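## Task

Pick up the AA battery lying on the table and place it in the chest drawer that already contains an AA battery. The drawers have no end stops and can slide fully out. Every other item must finish inside its own drawer, and all drawers must be closed at the end. The chest may slide a few centimetres and rotate a little but must remain upright. Nothing counts as done if it stays in place only because the robot is holding it.

## Robot and tools

ROBOT. Two six-joint Doosan M1013 arms, left_arm and right_arm, each with a Robotiq 140 mm parallel gripper and a wrist camera. Base of left_arm: (+0.002, +0.467, 0) m, slightly yawed. Base of right_arm: (0, -0.482, 0) m. The names are just labels and do not match the left or right side of any image.

FRAME. Everything is in one scene frame. The origin sits on the table top midway between the arms, +x points out over the table, +z points up, and left_arm is on the +y side. Units are metres. Orientations are quaternions written w, x, y, z. A gripper's fingers extend along its own +z axis and close along its own y axis. end_effector_position is the spot between the pads when they are shut. Closed fingertips stick out about 33 mm past it, open ones about 9 mm. While closing, the tips move roughly 24 mm farther out, so keep that clearance above surfaces.

THE ROW. Every motion command uses a row of 20 numbers covering both arms, even when only one moves: left x, y, z, qw, qx, qy, qz, position, force_limit, speed, followed by those ten for the right arm. x, y, z and the quaternion are an absolute target pose for that gripper in the scene frame, not an offset. The last three numbers per arm are in [-1, 1]. position: +1 fully open (140 mm), about -0.8 pads touch, -1 squeezes until blocked. force_limit: -1 about 14 N, 0 about 60 N, +1 about 107 N. speed: -1 about 30 mm/s, 0 about 140 mm/s, +1 about 250 mm/s. To leave a gripper unchanged, repeat its previous three numbers; a 0 is itself a command. To keep an arm still, resend its full last reported pose. To hold an orientation, resend the same quaternion in every row instead of copying the drifted one from results.

execute_actions(actions): a list of actions, each a table of up to 15 rows; each row lasts one control step of 1/30 s, and a short table repeats its final row to fill 15 steps. An empty list only returns state and images. Each step, the commanded pose is clipped to within 70 mm and 16 degrees of the measured pose, so a distant target takes several actions; after an action the arm stops at its last clipped pose, so keep sending the remainder. An action is rejected for both arms if any target lies more than 0.6 m from that gripper's starting position along any of its axes; a malformed action, or a first action failing that test against the last reported state, rejects the whole call with no motion.

move(target, speed, stop_force, blocking): target is one 20-number row of absolute poses. Each gripper travels a straight line toward its pose, all finishing together in 0.5 to 10 s (cut off at 10 s). speed is the top path speed in m/s, 0.002 to 0.5, default 0.25; rotation is capped at twice that in rad/s. Paths ignore obstacles and the other arm, and grippers can lag, stray or overshoot speed, notably with a near-straight arm. Finger numbers are applied at the start. stop_force (N, 20 to 80, one value for both arms, not in the first 0.2 s of a scene) ends an arm's path when push against its motion rises that much; the arm then backs off two steps and holds. Use it only with very low speed, not when the gripper rotates during the move, and not when pulling away from something you press on. An arm within 1.5 mm and 0.5 degrees of its target is treated as still. blocking=false returns after 0.5 s while motion continues (not allowed with stop_force); then only wait or stop are accepted until the move ends.

wait(seconds): 0 to 10, arms hold their last command; returns early if a running move finishes. stop(): brakes the running move (needs room; fingers continue). zoom_image(camera, region): camera is cam_high, cam_left_wrist or cam_right_wrist; region [x0, y0, x1, y1] in pixels, at most 504 by 504; all images are 896x504, top-left origin. read_manual(section): licence texts only. finished_scene(scene): ends the current scene by number; irreversible; the goal must already hold steadily.

RESULTS. The state line gives each gripper's position, quaternion and velocities; reported positions can be off, more at long reach. Hand target lines show what each controller is driving toward. A pose unreachable line means a clearance check altered or blocked that arm's command. object_status: 0 moving, 1 blocked while opening, 2 blocked while closing (a grip), 3 reached the request or pads met (thin items may still be held). position_measured runs from 3 (open) to 230 (pads together), not linear. After move, a move: line reports the ending per arm: done, off_target, moving, held (last step blocked), fault, or contact (stop_force ended it); limits=paced means the pose was clipped, limits=held means some steps were blocked and the arm may then rush. Joint torque readings are offset and noisy. Step readings list positions at some steps, with HELD marking held-back steps. MOTOR HOT warns of heating; OVER-TEMPERATURE FAULT means brakes set until cooled.

GRIPPING. Close with -1 and confirm status 2. To squeeze harder while gripping, raise force_limit and change position to -0.98 (or back to -1). Held parts may occasionally be yanked briefly.

AVOID. Arms are stiff: aiming even slightly past a firm contact can fault. Contact torque at a joint's load limit (waist and shoulder 319, elbow 150, wrist joints 42.3 N m, load included) or 144 N of outside force stops that arm for 10 s and drops the rest of the call. Never let the arms collide or push each other. Do not knock or place anything off the table, do not pull drawers out and drop them, avoid drops, slams, hard hits and strong pushes, and keep the chest upright.

Each tool is called after "Request:" in YAML: its name, and indented under it one key for each argument.

## Session

I'll start by looking at the scene.

Request:
execute_actions:
  actions: []

Scene clock: 0.00 s.
left_arm: end_effector_position=(+0.3716, +0.6775, +0.2500) position_measured=3 object_status=3 end_effector_quat_wxyz=(-0.047, +0.814, +0.161, -0.556) end_effector_velocity=(-0.001, -0.001, +0.000) end_effector_angular_velocity=(-0.001, +0.001, -0.001) | right_arm: end_effector_position=(+0.0372, -0.0418, +0.1090) position_measured=3 object_status=3 end_effector_quat_wxyz=(-0.002, +0.413, +0.902, -0.127) end_effector_velocity=(-0.001, +0.000, -0.000) end_effector_angular_velocity=(-0.000, -0.000, +0.002)
Joint positions: left_arm=[0.476 0.45  1.763 0.201 2.096 1.464] | right_arm=[1.25  0.119 2.099 0.065 1.172 0.62 ]
Joint velocities: left_arm=[-0.001 -0.001  0.001 -0.     0.001  0.001] | right_arm=[ 0.001  0.     0.    -0.    -0.    -0.   ]
Joint torques (N m, as the joint torque sensors report them, + toward a larger angle): no reading
Hand target (left_arm): +0.372, +0.678, +0.250; -0.047, +0.814, +0.161, -0.556
Hand target (right_arm): +0.037, -0.042, +0.109; -0.002, +0.413, +0.902, -0.127

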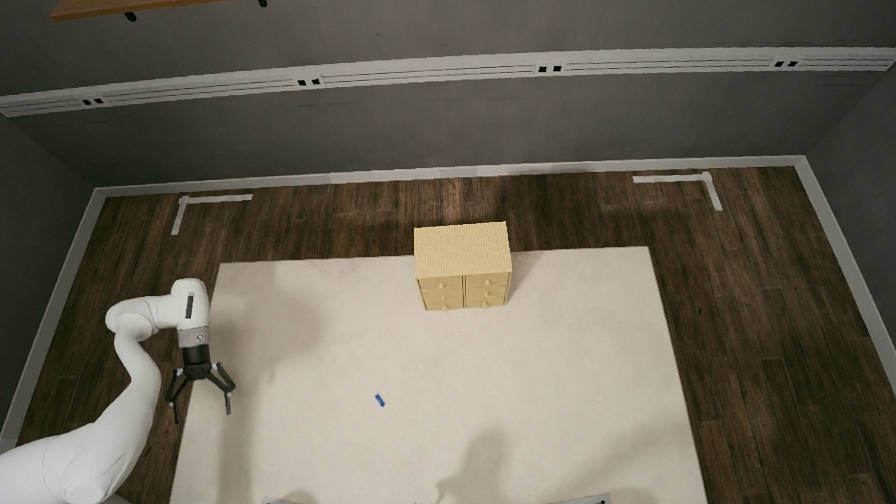

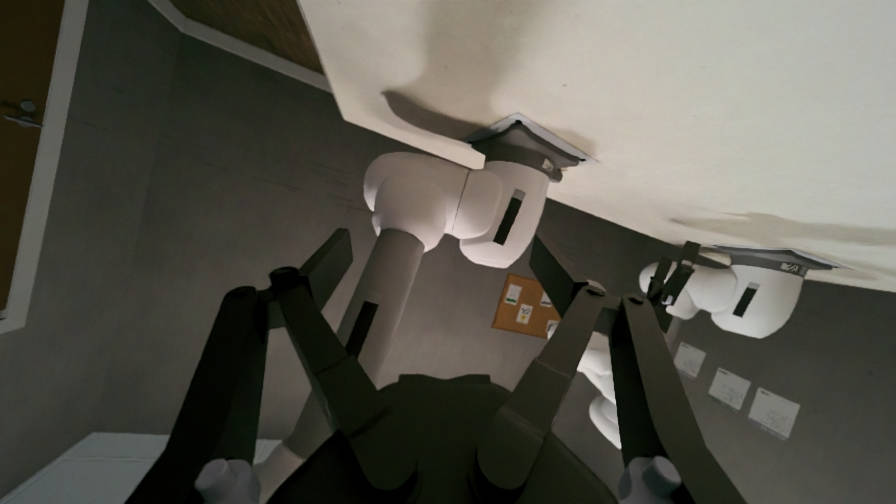

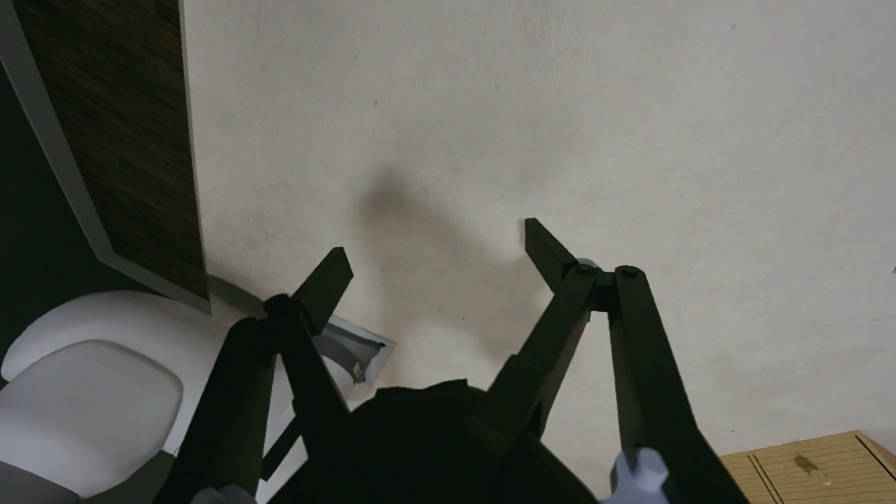

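Request:
zoom_image:
  camera: "cam_high"
  region: [390, 200, 550, 330]

Request:
zoom_image:
  camera: "cam_high"
  region: [340, 370, 420, 430]

Region (390, 200, 550, 330) of cam_high's 896x504 image, scaled by 3.150, with more detail than that image has; it fills the top 410 rows of this view, and the rest is white.

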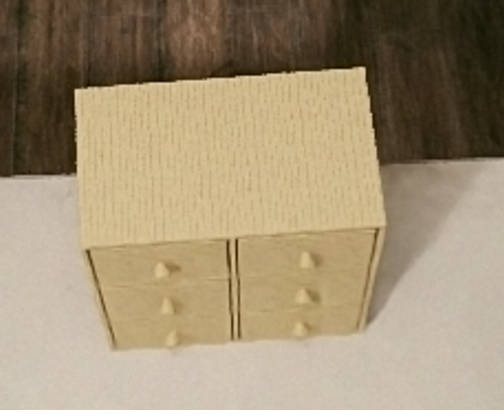

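Region (340, 370, 420, 430) of cam_high's 896x504 image, scaled by 6.300, with more detail than that image has; it fills the top 378 rows of this view, and the rest is white.

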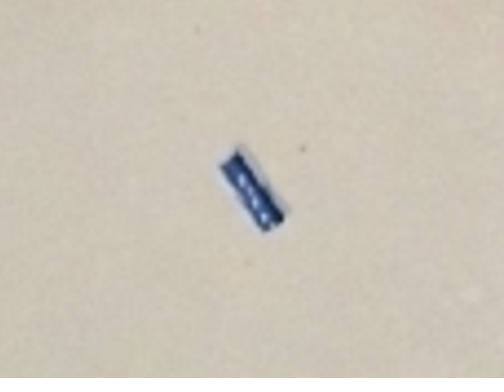

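Request:
move:
  target: [0.445, 0.173, 0.20, 0, 0.9467, 0.3222, 0, -0.2, -0.5, 0.5, 0.45, -0.15, 0.30, 0, 0.924, 0, 0.383, -0.1, 0, 0.5]
  speed: 0.4

Scene clock: 123.63 s.
left_arm: end_effector_position=(+0.4446, +0.1732, +0.1998) position_measured=154 object_status=3 end_effector_quat_wxyz=(+0.001, +0.947, +0.322, +0.000) end_effector_velocity=(+0.000, -0.001, -0.001) end_effector_angular_velocity=(+0.002, -0.002, +0.001) | right_arm: end_effector_position=(+0.4498, -0.1494, +0.3002) position_measured=141 object_status=3 end_effector_quat_wxyz=(-0.000, +0.924, +0.000, +0.383) end_effector_velocity=(+0.001, -0.000, -0.000) end_effector_angular_velocity=(-0.000, -0.005, -0.008)
Joint positions: left_arm=[-0.475  0.04   1.974 -0.     1.126  0.262] | right_arm=[ 0.797 -0.191  2.178 -0.869  0.819  2.988]
Joint velocities: left_arm=[-0.003  0.002  0.     0.003 -0.002 -0.005] | right_arm=[ 0.004  0.003 -0.    -0.01   0.006  0.017]
Joint torques (N m, as the joint torque sensors report them, + toward a larger angle): left_arm=[  3.58 -45.98 -36.39   3.69  -0.23  -0.25] | right_arm=[  4.95  -9.62 -36.41   0.88  -0.6   -0.31]
Hand target (left_arm): +0.445, +0.173, +0.200; +0.001, +0.947, +0.323, +0.000
Hand target (right_arm): +0.450, -0.149, +0.300; -0.000, +0.924, -0.000, +0.383
Off the commanded pose (left_arm): 0.000 m, 0 deg.
Off the commanded pose (right_arm): 0.001 m, 0 deg.
move: done
camera_calibration (this result's frames):
cam_left_wrist: T_world_to_cam=[[0.649496, -0.760133, 0.0187857, -0.16451], [-0.681682, -0.571163, 0.457256, 0.31234], [-0.336846, -0.309792, -0.889137, 0.57243], [0, 0, 0, 1]] pos_world=[0.512585, 0.230681, 0.369239]
cam_right_wrist: T_world_to_cam=[[-0.132529, -0.987144, -0.0893429, -0.0713957], [-0.945393, 0.152972, -0.287804, 0.534273], [0.297771, 0.0463218, -0.953513, 0.347188], [0, 0, 0, 1]] pos_world=[0.392254, -0.168289, 0.478435]

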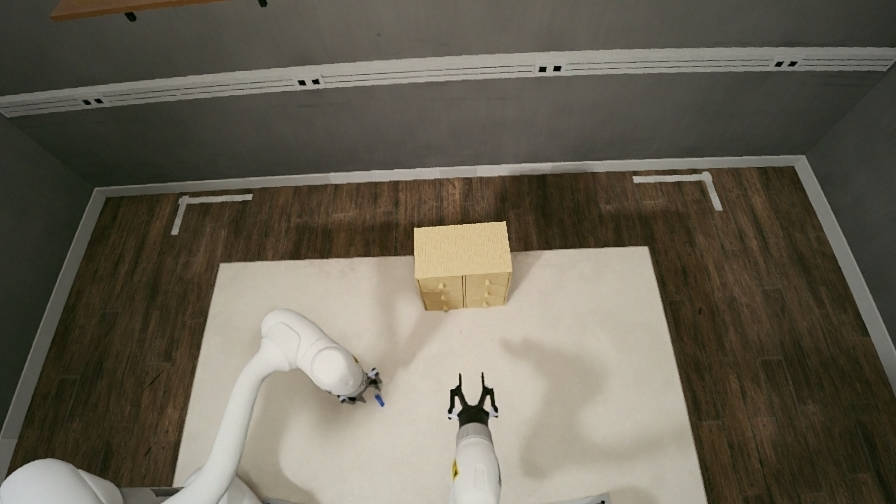

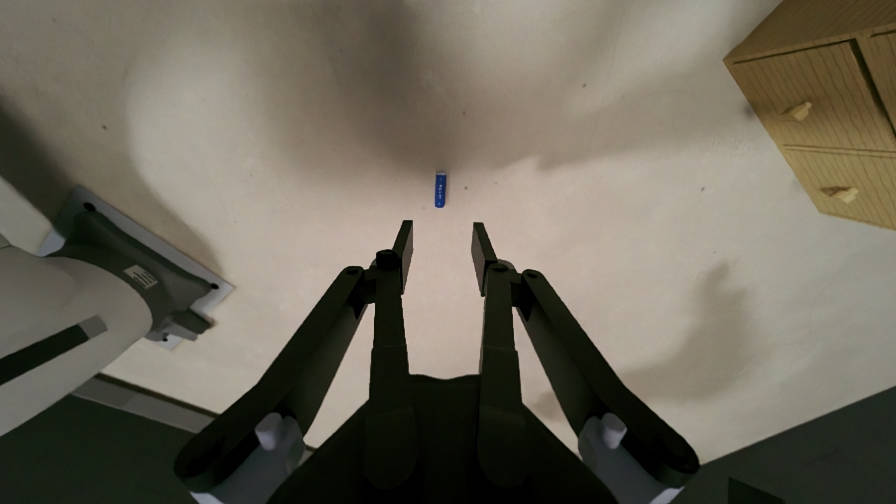

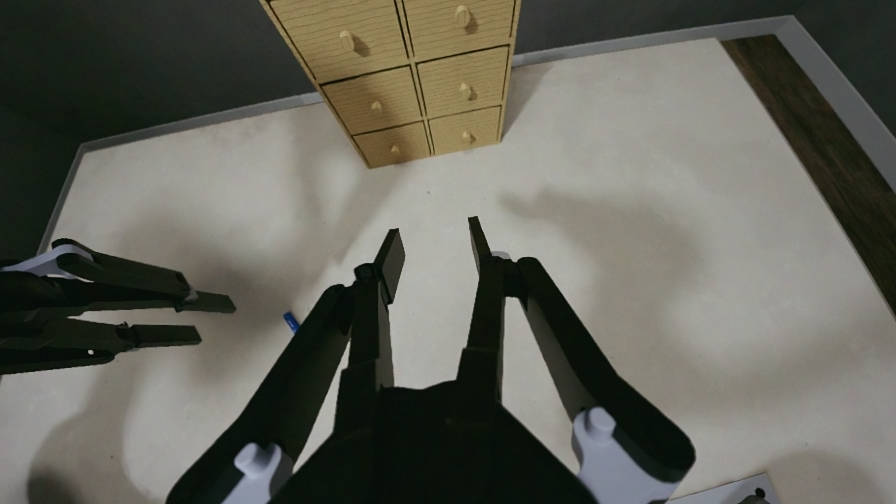

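Request:
zoom_image:
  camera: "cam_left_wrist"
  region: [380, 150, 510, 280]

Request:
zoom_image:
  camera: "cam_right_wrist"
  region: [250, 0, 550, 200]

Region (380, 150, 510, 280) of cam_left_wrist's 896x504 image, scaled by 3.877, with more detail than that image has.

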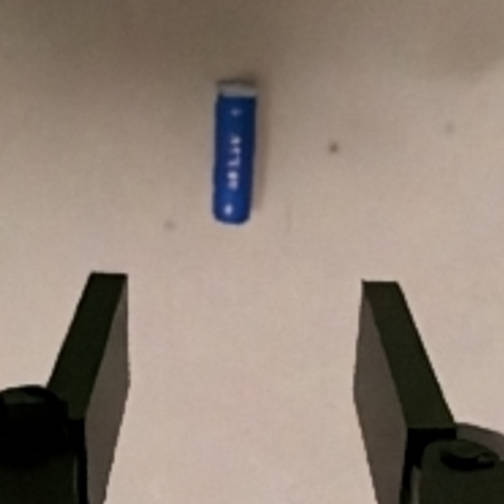

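Region (250, 0, 550, 200) of cam_right_wrist's 896x504 image, scaled by 1.680, with more detail than that image has.

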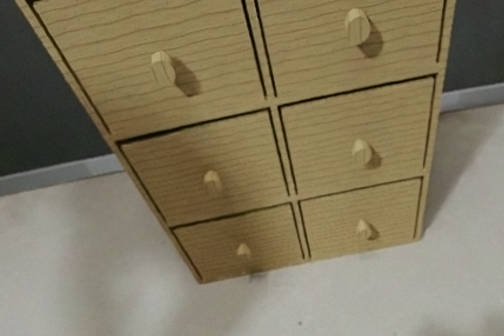

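Request:
move:
  target: [0.443, 0.176, 0.048, 0, 0.9467, 0.3222, 0, -0.2, -0.5, 0.5, 0.56, -0.15, 0.22, 0, 0.7071, 0, 0.7071, -0.1, 0, 0.5]
  speed: 0.3

Scene clock: 164.07 s.
left_arm: end_effector_position=(+0.4430, +0.1759, +0.0481) position_measured=154 object_status=3 end_effector_quat_wxyz=(+0.000, +0.947, +0.322, -0.000) end_effector_velocity=(-0.000, +0.000, -0.001) end_effector_angular_velocity=(+0.000, +0.001, +0.000) | right_arm: end_effector_position=(+0.5597, -0.1494, +0.2201) position_measured=141 object_status=3 end_effector_quat_wxyz=(-0.001, +0.707, +0.000, +0.707) end_effector_velocity=(+0.001, -0.000, -0.001) end_effector_angular_velocity=(-0.000, -0.006, -0.000)
Joint positions: left_arm=[-0.473  0.191  2.129 -0.     0.822  0.266] | right_arm=[ 0.772  0.322  2.446 -2.222  1.336  4.418]
Joint velocities: left_arm=[ 0.001  0.001  0.001 -0.    -0.001  0.   ] | right_arm=[-0.001  0.006  0.    -0.004  0.01   0.006]
Joint torques (N m, as the joint torque sensors report them, + toward a larger angle): left_arm=[ -4.02 -51.4  -28.47   3.2   -0.73  -0.13] | right_arm=[  2.7  -38.3  -13.82  -1.43   2.41  -0.38]
Hand target (left_arm): +0.443, +0.176, +0.048; +0.000, +0.947, +0.322, -0.000
Hand target (right_arm): +0.560, -0.149, +0.220; -0.001, +0.707, +0.000, +0.707
Off the commanded pose (left_arm): 0.000 m, 0 deg.
Off the commanded pose (right_arm): 0.001 m, 0 deg.
move: done
camera_calibration (this result's frames):
cam_left_wrist: T_world_to_cam=[[0.648767, -0.760786, 0.0174708, -0.158058], [-0.681675, -0.570793, 0.457729, 0.38207], [-0.338261, -0.308869, -0.88892, 0.438259], [0, 0, 0, 1]] pos_world=[0.511237, 0.233199, 0.217455]
cam_right_wrist: T_world_to_cam=[[-0.0299698, -0.987015, -0.157809, -0.106295], [-0.465872, 0.153476, -0.87144, 0.475199], [0.884345, 0.047402, -0.464422, -0.197734], [0, 0, 0, 1]] pos_world=[0.393061, -0.168474, 0.305501]

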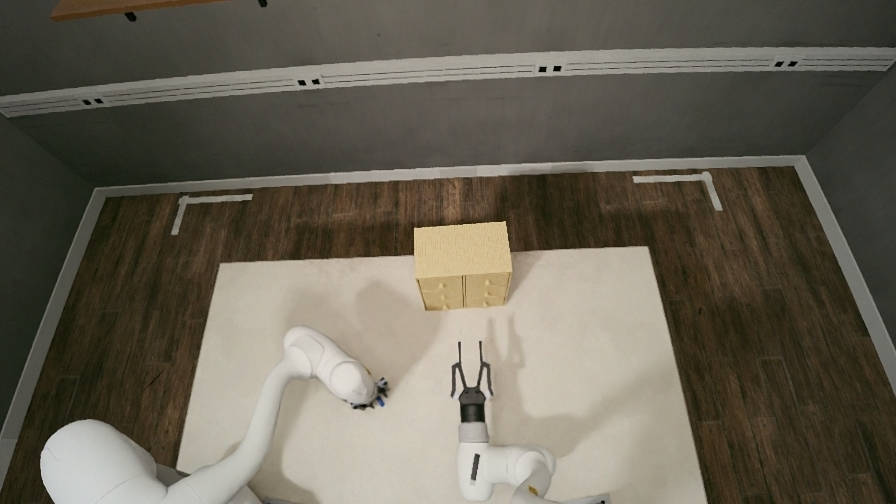

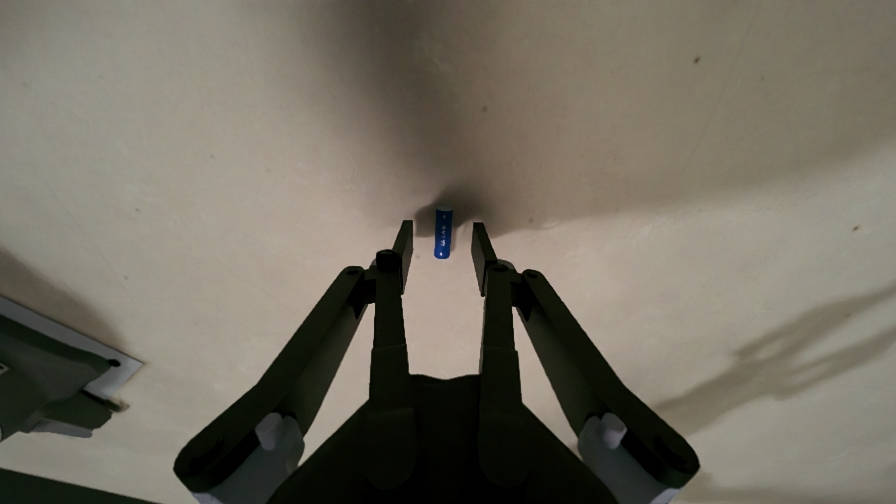

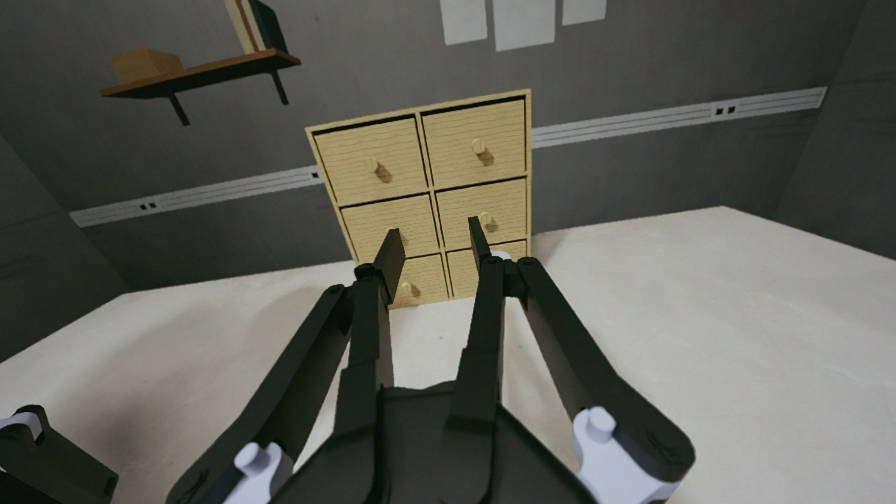

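Request:
zoom_image:
  camera: "cam_right_wrist"
  region: [300, 80, 550, 320]

Request:
zoom_image:
  camera: "cam_right_wrist"
  region: [440, 110, 540, 190]

Request:
zoom_image:
  camera: "cam_left_wrist"
  region: [380, 180, 510, 310]

Region (300, 80, 550, 320) of cam_right_wrist's 896x504 image, scaled by 2.016, with more detail than that image has; it fills the top 484 rows of this view, and the rest is white.

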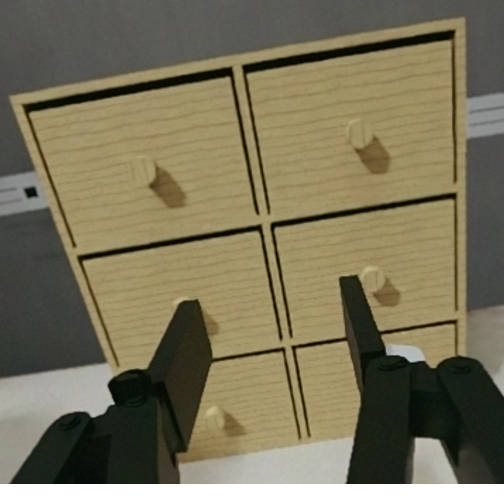

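Region (440, 110, 540, 190) of cam_right_wrist's 896x504 image, scaled by 5.040, with more detail than that image has; it fills the top 403 rows of this view, and the rest is white.

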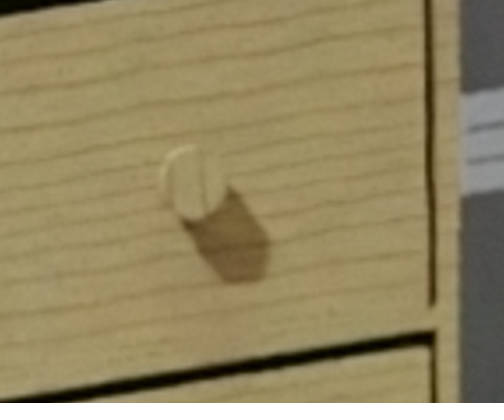

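Region (380, 180, 510, 310) of cam_left_wrist's 896x504 image, scaled by 3.877, with more detail than that image has.

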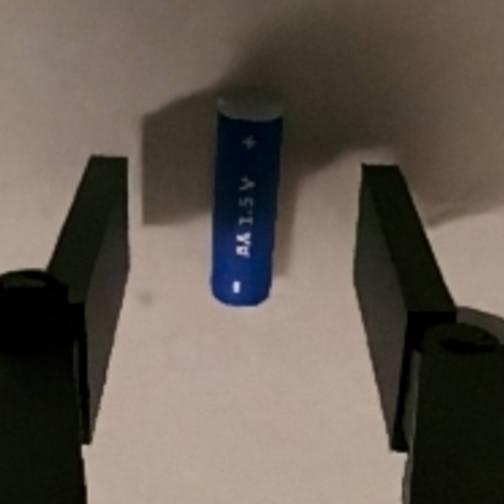

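Request:
move:
  target: [0.443, 0.176, 0.040, 0, 0.9467, 0.3222, 0, -0.2, -0.5, 0.5, 0.70, -0.221, 0.268, -0.0111, 0.7070, 0.0111, 0.7070, -0.1, 0, 0.5]
  speed: 0.25

Scene clock: 251.43 s.
left_arm: end_effector_position=(+0.4430, +0.1760, +0.0400) position_measured=154 object_status=3 end_effector_quat_wxyz=(+0.000, +0.947, +0.322, -0.000) end_effector_velocity=(-0.001, +0.000, -0.001) end_effector_angular_velocity=(+0.001, +0.001, +0.002) | right_arm: end_effector_position=(+0.6999, -0.2208, +0.2680) position_measured=141 object_status=3 end_effector_quat_wxyz=(-0.011, +0.707, +0.011, +0.707) end_effector_velocity=(+0.002, -0.000, +0.001) end_effector_angular_velocity=(+0.002, -0.001, +0.001)
Joint positions: left_arm=[-0.473  0.202  2.135 -0.     0.805  0.265] | right_arm=[ 0.408  0.264  2.35  -2.589  1.111  4.445]
Joint velocities: left_arm=[-0.     0.     0.001 -0.    -0.    -0.002] | right_arm=[-0.004  0.001 -0.002 -0.005 -0.001  0.003]
Joint torques (N m, as the joint torque sensors report them, + toward a larger angle): left_arm=[ -1.3  -51.72 -28.09   3.75  -0.7    0.34] | right_arm=[  3.42 -39.77 -21.38  -1.99   2.82   0.14]
Hand target (left_arm): +0.443, +0.176, +0.040; +0.000, +0.947, +0.322, -0.000
Hand target (right_arm): +0.700, -0.221, +0.268; -0.011, +0.707, +0.011, +0.707
Off the commanded pose (left_arm): 0.000 m, 0 deg.
Off the commanded pose (right_arm): 0.000 m, 0 deg.
move: done
camera_calibration (this result's frames):
cam_left_wrist: T_world_to_cam=[[0.649043, -0.760553, 0.0174026, -0.158024], [-0.681525, -0.571133, 0.457527, 0.385824], [-0.338034, -0.308814, -0.889026, 0.431017], [0, 0, 0, 1]] pos_world=[0.511211, 0.233275, 0.20941]
cam_right_wrist: T_world_to_cam=[[-0.000275288, -0.987612, -0.156915, -0.186149], [-0.469315, 0.138688, -0.872072, 0.592544], [0.883031, 0.0734023, -0.46354, -0.289609], [0, 0, 0, 1]] pos_world=[0.533772, -0.244764, 0.353286]

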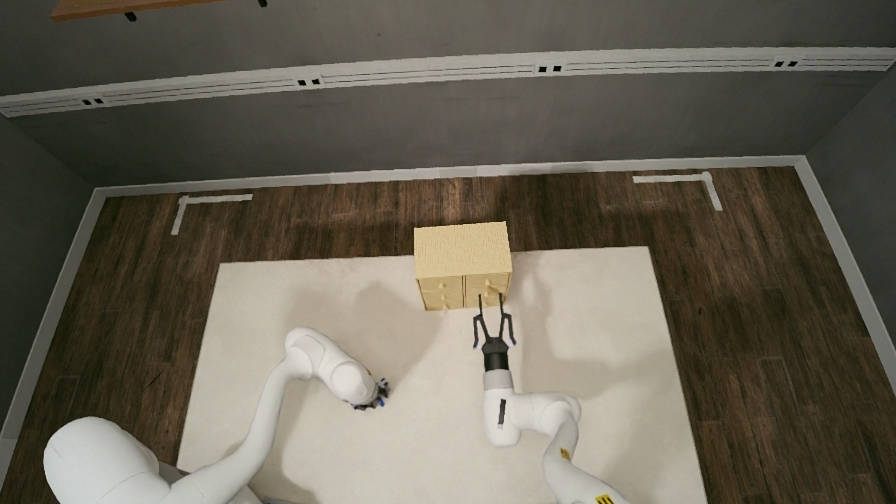

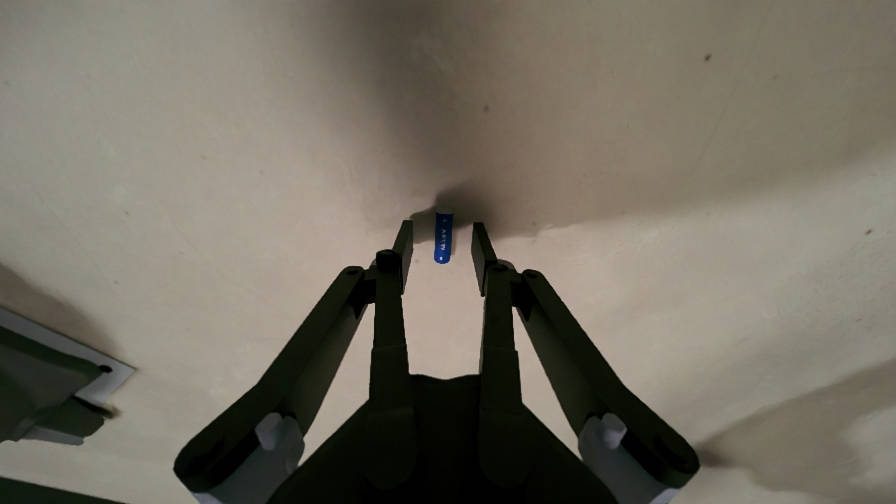

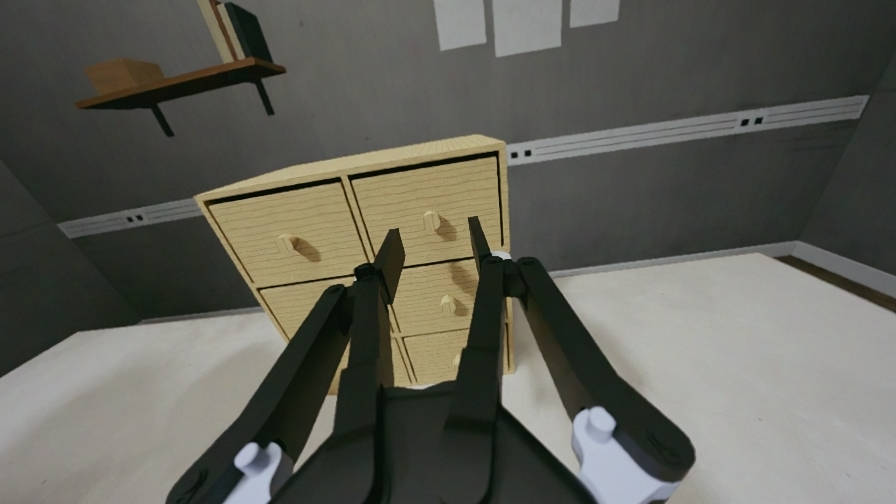

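Request:
zoom_image:
  camera: "cam_right_wrist"
  region: [370, 170, 510, 290]

Region (370, 170, 510, 290) of cam_right_wrist's 896x504 image, scaled by 3.600, with more detail than that image has; it fills the top 432 rows of this view, and the rest is white.

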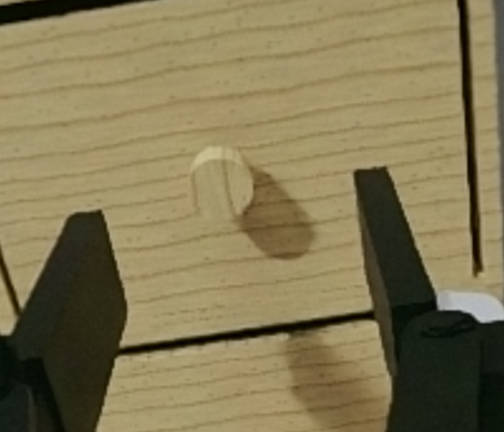

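Request:
move:
  target: [0.443, 0.176, 0.024, 0, 0.9467, 0.3222, 0, -0.2, -0.5, 0.5, 0.725, -0.216, 0.269, -0.0111, 0.7070, 0.0111, 0.7070, -0.1, 0, 0.5]
  speed: 0.012
  stop_force: 20

Scene clock: 294.67 s.
left_arm: end_effector_position=(+0.4430, +0.1760, +0.0315) position_measured=154 object_status=3 end_effector_quat_wxyz=(-0.000, +0.947, +0.322, -0.000) end_effector_velocity=(+0.000, +0.000, -0.000) end_effector_angular_velocity=(-0.000, -0.000, +0.002) | right_arm: end_effector_position=(+0.7249, -0.2160, +0.2690) position_measured=141 object_status=3 end_effector_quat_wxyz=(-0.011, +0.707, +0.011, +0.707) end_effector_velocity=(+0.001, +0.000, +0.001) end_effector_angular_velocity=(-0.002, -0.001, +0.001)
Joint positions: left_arm=[-0.473  0.213  2.141 -0.     0.787  0.265] | right_arm=[ 0.39   0.289  2.307 -2.604  1.09   4.443]
Joint velocities: left_arm=[ 0.     0.     0.     0.    -0.001 -0.001] | right_arm=[-0.001  0.001 -0.002 -0.001  0.    -0.001]
Joint torques (N m, as the joint torque sensors report them, + toward a larger angle): left_arm=[ -1.08 -40.07 -21.36   3.06  -2.08  -0.07] | right_arm=[  2.3  -44.31 -21.56  -2.27   2.61   0.01]
Hand target (left_arm): +0.443, +0.176, +0.032; +0.000, +0.947, +0.322, -0.000
Hand target (right_arm): +0.725, -0.216, +0.269; -0.011, +0.707, +0.011, +0.707
Off the commanded pose (left_arm): 0.007 m, 0 deg.
Off the commanded pose (right_arm): 0.000 m, 0 deg.
move: contact (left_arm)
camera_calibration (this result's frames):
cam_left_wrist: T_world_to_cam=[[0.649043, -0.760553, 0.0173535, -0.157882], [-0.681507, -0.571147, 0.457536, 0.389723], [-0.338069, -0.308787, -0.889022, 0.423443], [0, 0, 0, 1]] pos_world=[0.511225, 0.233266, 0.200878]
cam_right_wrist: T_world_to_cam=[[-0.000084468, -0.987569, -0.157187, -0.181301], [-0.469354, 0.138837, -0.872027, 0.60454], [0.88301, 0.0737029, -0.463531, -0.311501], [0, 0, 0, 1]] pos_world=[0.558786, -0.240021, 0.354287]

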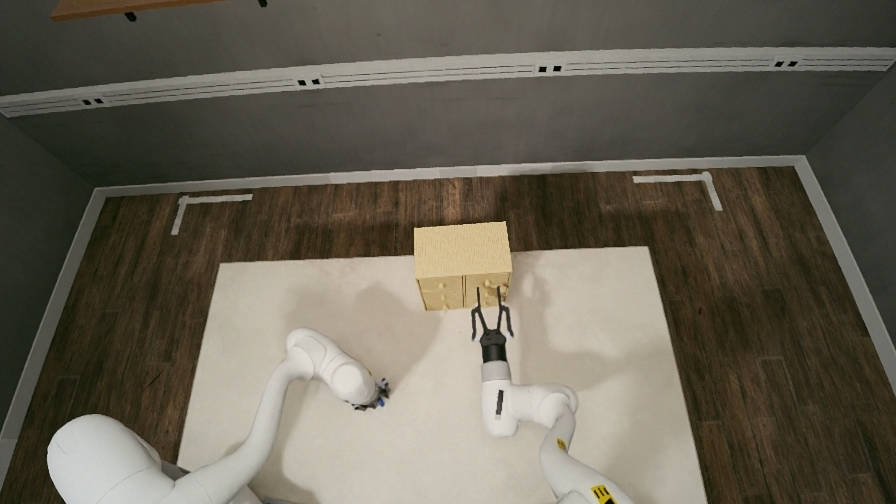

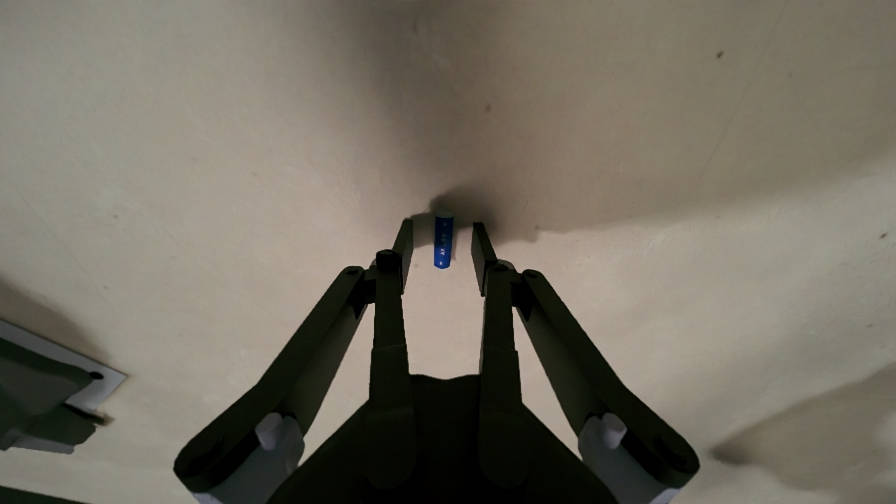

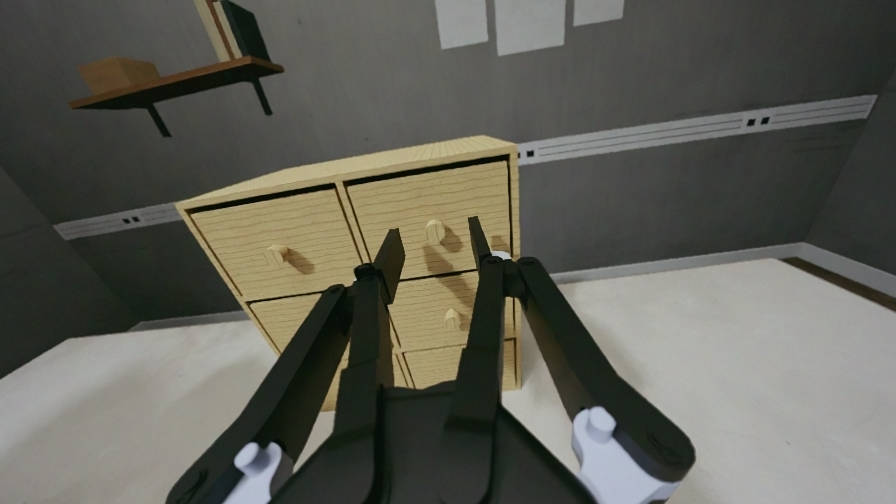

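Request:
zoom_image:
  camera: "cam_right_wrist"
  region: [370, 170, 510, 290]

Request:
zoom_image:
  camera: "cam_high"
  region: [450, 260, 530, 320]

Region (370, 170, 510, 290) of cam_right_wrist's 896x504 image, scaled by 3.600, with more detail than that image has; it fills the top 432 rows of this view, and the rest is white.

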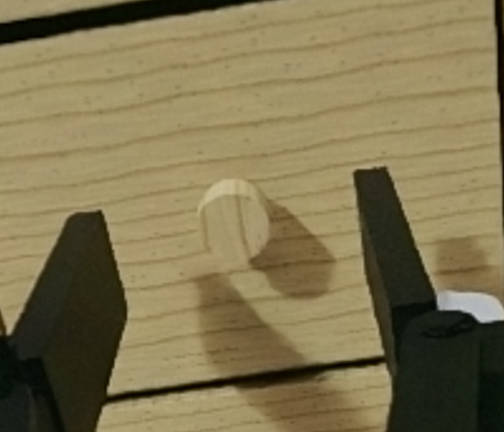

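Region (450, 260, 530, 320) of cam_high's 896x504 image, scaled by 6.300, with more detail than that image has; it fills the top 378 rows of this view, and the rest is white.

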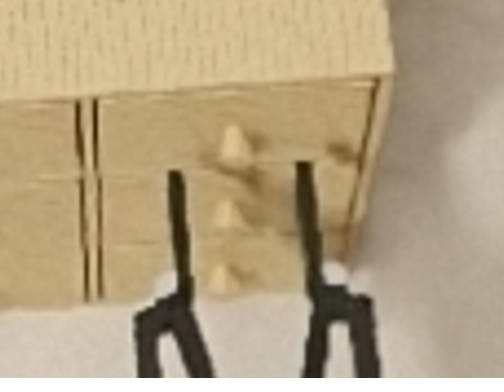

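Request:
move:
  target: [0.443, 0.176, 0.0355, 0, 0.9467, 0.3222, 0, -0.2, -0.5, 0.5, 0.742, -0.2155, 0.270, -0.0111, 0.7070, 0.0111, 0.7070, -0.1, 0, 0.5]
  speed: 0.04

Request:
move:
  target: [0.443, 0.176, 0.0355, 0, 0.9467, 0.3222, 0, -1, -0.5, 0, 0.742, -0.2155, 0.270, -0.0111, 0.7070, 0.0111, 0.7070, -0.1, 0, 0.5]
  speed: 0.04

Scene clock: 336.50 s.
left_arm: end_effector_position=(+0.4430, +0.1760, +0.0355) position_measured=154 object_status=3 end_effector_quat_wxyz=(-0.000, +0.947, +0.322, +0.000) end_effector_velocity=(-0.000, +0.000, -0.000) end_effector_angular_velocity=(+0.000, +0.000, +0.000) | right_arm: end_effector_position=(+0.7419, -0.2155, +0.2700) position_measured=141 object_status=3 end_effector_quat_wxyz=(-0.011, +0.707, +0.011, +0.707) end_effector_velocity=(+0.002, -0.000, -0.000) end_effector_angular_velocity=(-0.000, +0.001, -0.000)
Joint positions: left_arm=[-0.473  0.208  2.138  0.     0.796  0.265] | right_arm=[ 0.374  0.303  2.28  -2.618  1.075  4.444]
Joint velocities: left_arm=[-0.    -0.     0.001 -0.    -0.    -0.   ] | right_arm=[-0.002  0.001 -0.002 -0.001 -0.002 -0.   ]
Joint torques (N m, as the joint torque sensors report them, + toward a larger angle): left_arm=[ -0.12 -54.51 -27.48   2.99  -0.78   0.13] | right_arm=[  1.02 -46.09 -21.62  -2.44   1.98  -0.19]
Hand target (left_arm): +0.443, +0.176, +0.035; -0.000, +0.947, +0.322, +0.000
Hand target (right_arm): +0.742, -0.215, +0.270; -0.011, +0.707, +0.011, +0.707
Off the commanded pose (left_arm): 0.000 m, 0 deg.
Off the commanded pose (right_arm): 0.000 m, 0 deg.
move: done
camera_calibration (this result's frames):
cam_left_wrist: T_world_to_cam=[[0.649061, -0.760538, 0.0173852, -0.157948], [-0.681514, -0.571161, 0.457508, 0.387907], [-0.338023, -0.308799, -0.889035, 0.426973], [0, 0, 0, 1]] pos_world=[0.511208, 0.233281, 0.20487]
cam_right_wrist: T_world_to_cam=[[-0.0000831662, -0.987568, -0.157193, -0.180644], [-0.469358, 0.138841, -0.872024, 0.613308], [0.883008, 0.0737072, -0.463534, -0.326065], [0, 0, 0, 1]] pos_world=[0.575764, -0.239517, 0.355281]

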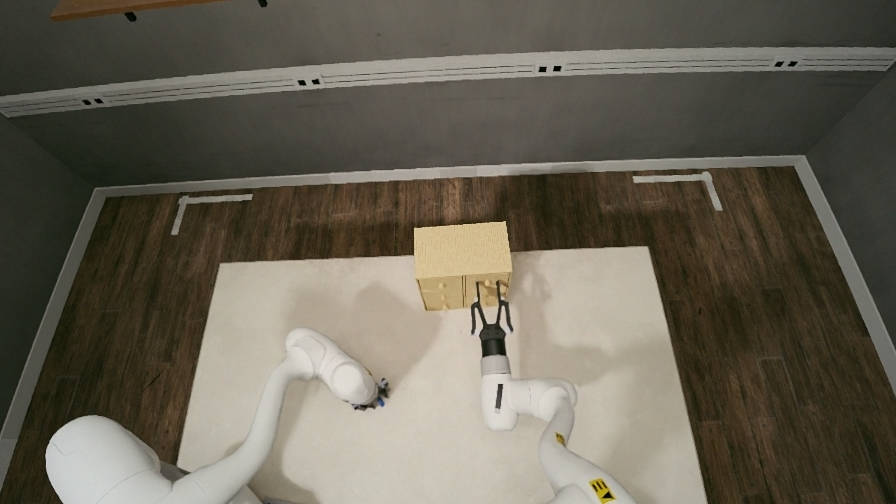

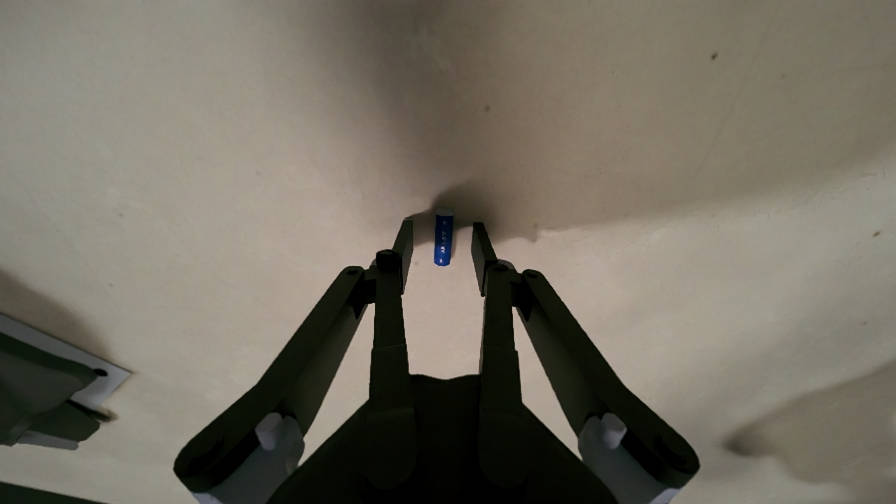

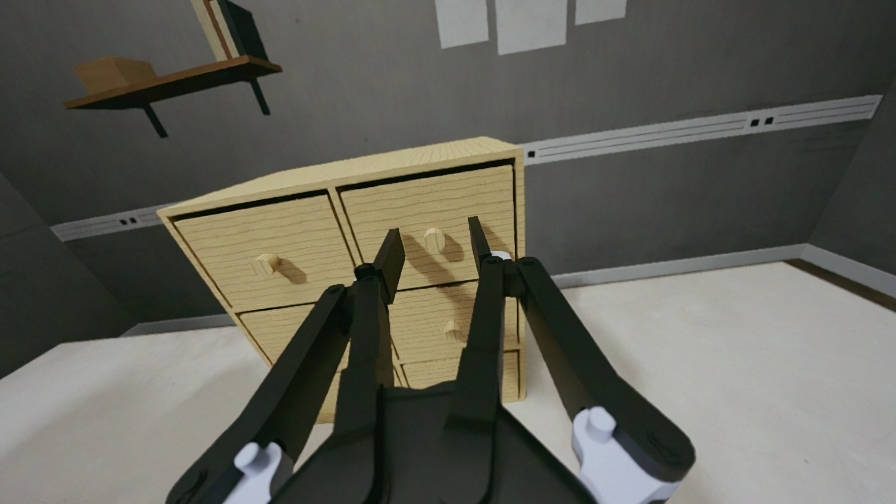

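Scene clock: 337.20 s.
left_arm: end_effector_position=(+0.4430, +0.1760, +0.0355) position_measured=212 object_status=2 end_effector_quat_wxyz=(+0.000, +0.947, +0.322, +0.000) end_effector_velocity=(-0.000, -0.000, +0.000) end_effector_angular_velocity=(-0.000, -0.000, -0.002) | right_arm: end_effector_position=(+0.7420, -0.2155, +0.2700) position_measured=141 object_status=3 end_effector_quat_wxyz=(-0.011, +0.707, +0.011, +0.707) end_effector_velocity=(-0.000, +0.000, +0.000) end_effector_angular_velocity=(+0.001, +0.000, +0.000)
Joint positions: left_arm=[-0.473  0.208  2.138  0.     0.796  0.265] | right_arm=[ 0.373  0.303  2.28  -2.618  1.075  4.444]
Joint velocities: left_arm=[-0.    -0.     0.     0.     0.     0.001] | right_arm=[ 0.    -0.    -0.     0.    -0.001  0.   ]
Joint torques (N m, as the joint torque sensors report them, + toward a larger angle): left_arm=[  0.26 -49.11 -25.59   3.13  -0.33   0.42] | right_arm=[  2.75 -48.3  -22.3   -2.31   1.95  -0.13]
Hand target (left_arm): +0.443, +0.176, +0.036; -0.000, +0.947, +0.322, +0.000
Hand target (right_arm): +0.742, -0.215, +0.270; -0.011, +0.707, +0.011, +0.707
Off the commanded pose (left_arm): 0.000 m, 0 deg.
Off the commanded pose (right_arm): 0.000 m, 0 deg.
move: done
camera_calibration (this result's frames):
cam_left_wrist: T_world_to_cam=[[0.649051, -0.760545, 0.017438, -0.15798], [-0.681544, -0.571141, 0.457489, 0.387894], [-0.337982, -0.308818, -0.889044, 0.427024], [0, 0, 0, 1]] pos_world=[0.51123, 0.233263, 0.204941]
cam_right_wrist: T_world_to_cam=[[-0.0000719857, -0.987565, -0.157211, -0.180663], [-0.469355, 0.138852, -0.872024, 0.613373], [0.883009, 0.0737252, -0.463529, -0.326169], [0, 0, 0, 1]] pos_world=[0.575887, -0.239538, 0.355285]

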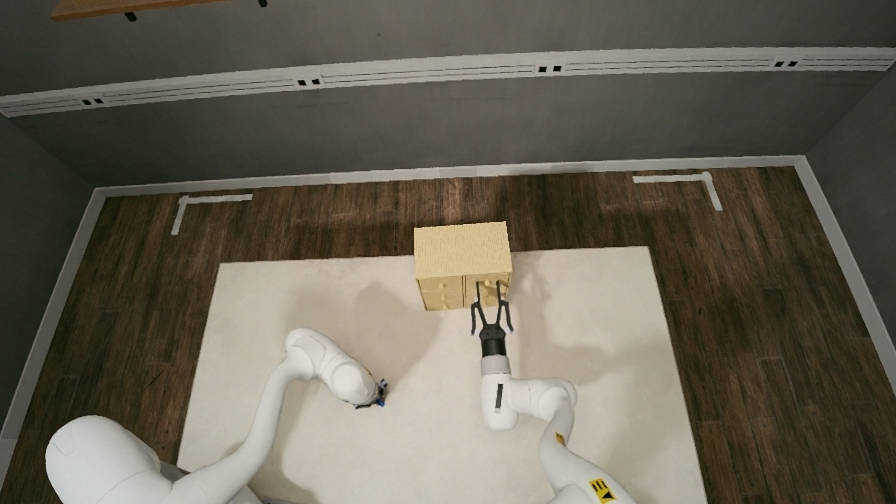

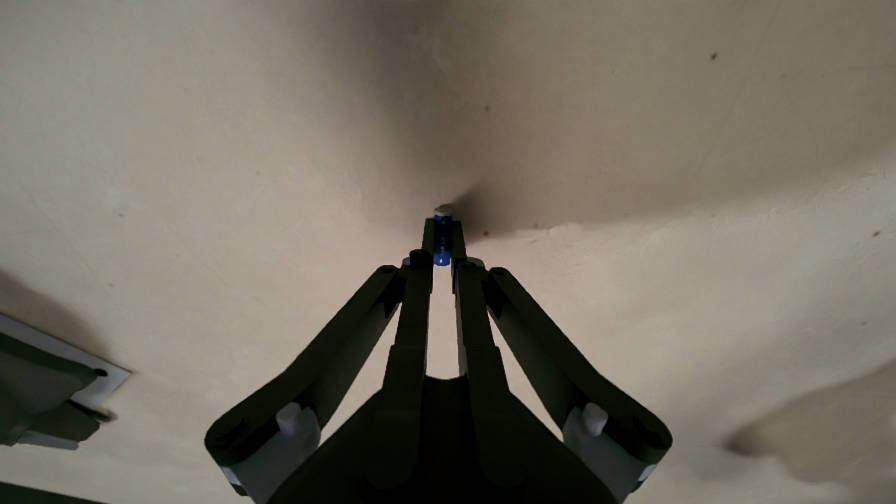

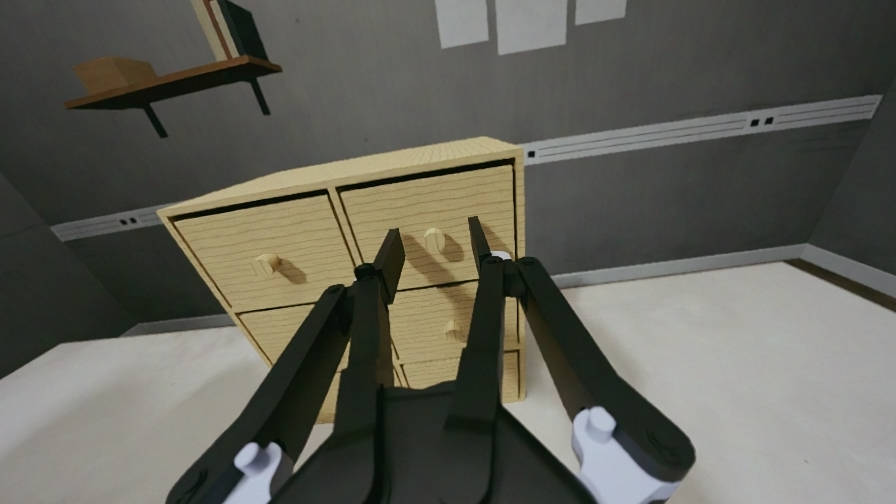

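Request:
zoom_image:
  camera: "cam_right_wrist"
  region: [370, 180, 510, 300]

Request:
zoom_image:
  camera: "cam_high"
  region: [450, 260, 530, 320]

Region (370, 180, 510, 300) of cam_right_wrist's 896x504 image, scaled by 3.600, with more detail than that image has; it fills the top 432 rows of this view, and the rest is white.

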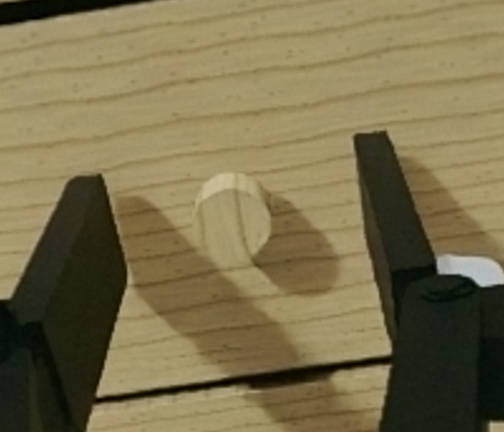

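Region (450, 260, 530, 320) of cam_high's 896x504 image, scaled by 6.300, with more detail than that image has; it fills the top 378 rows of this view, and the rest is white.

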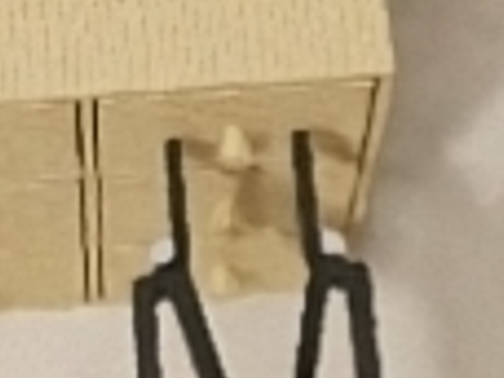

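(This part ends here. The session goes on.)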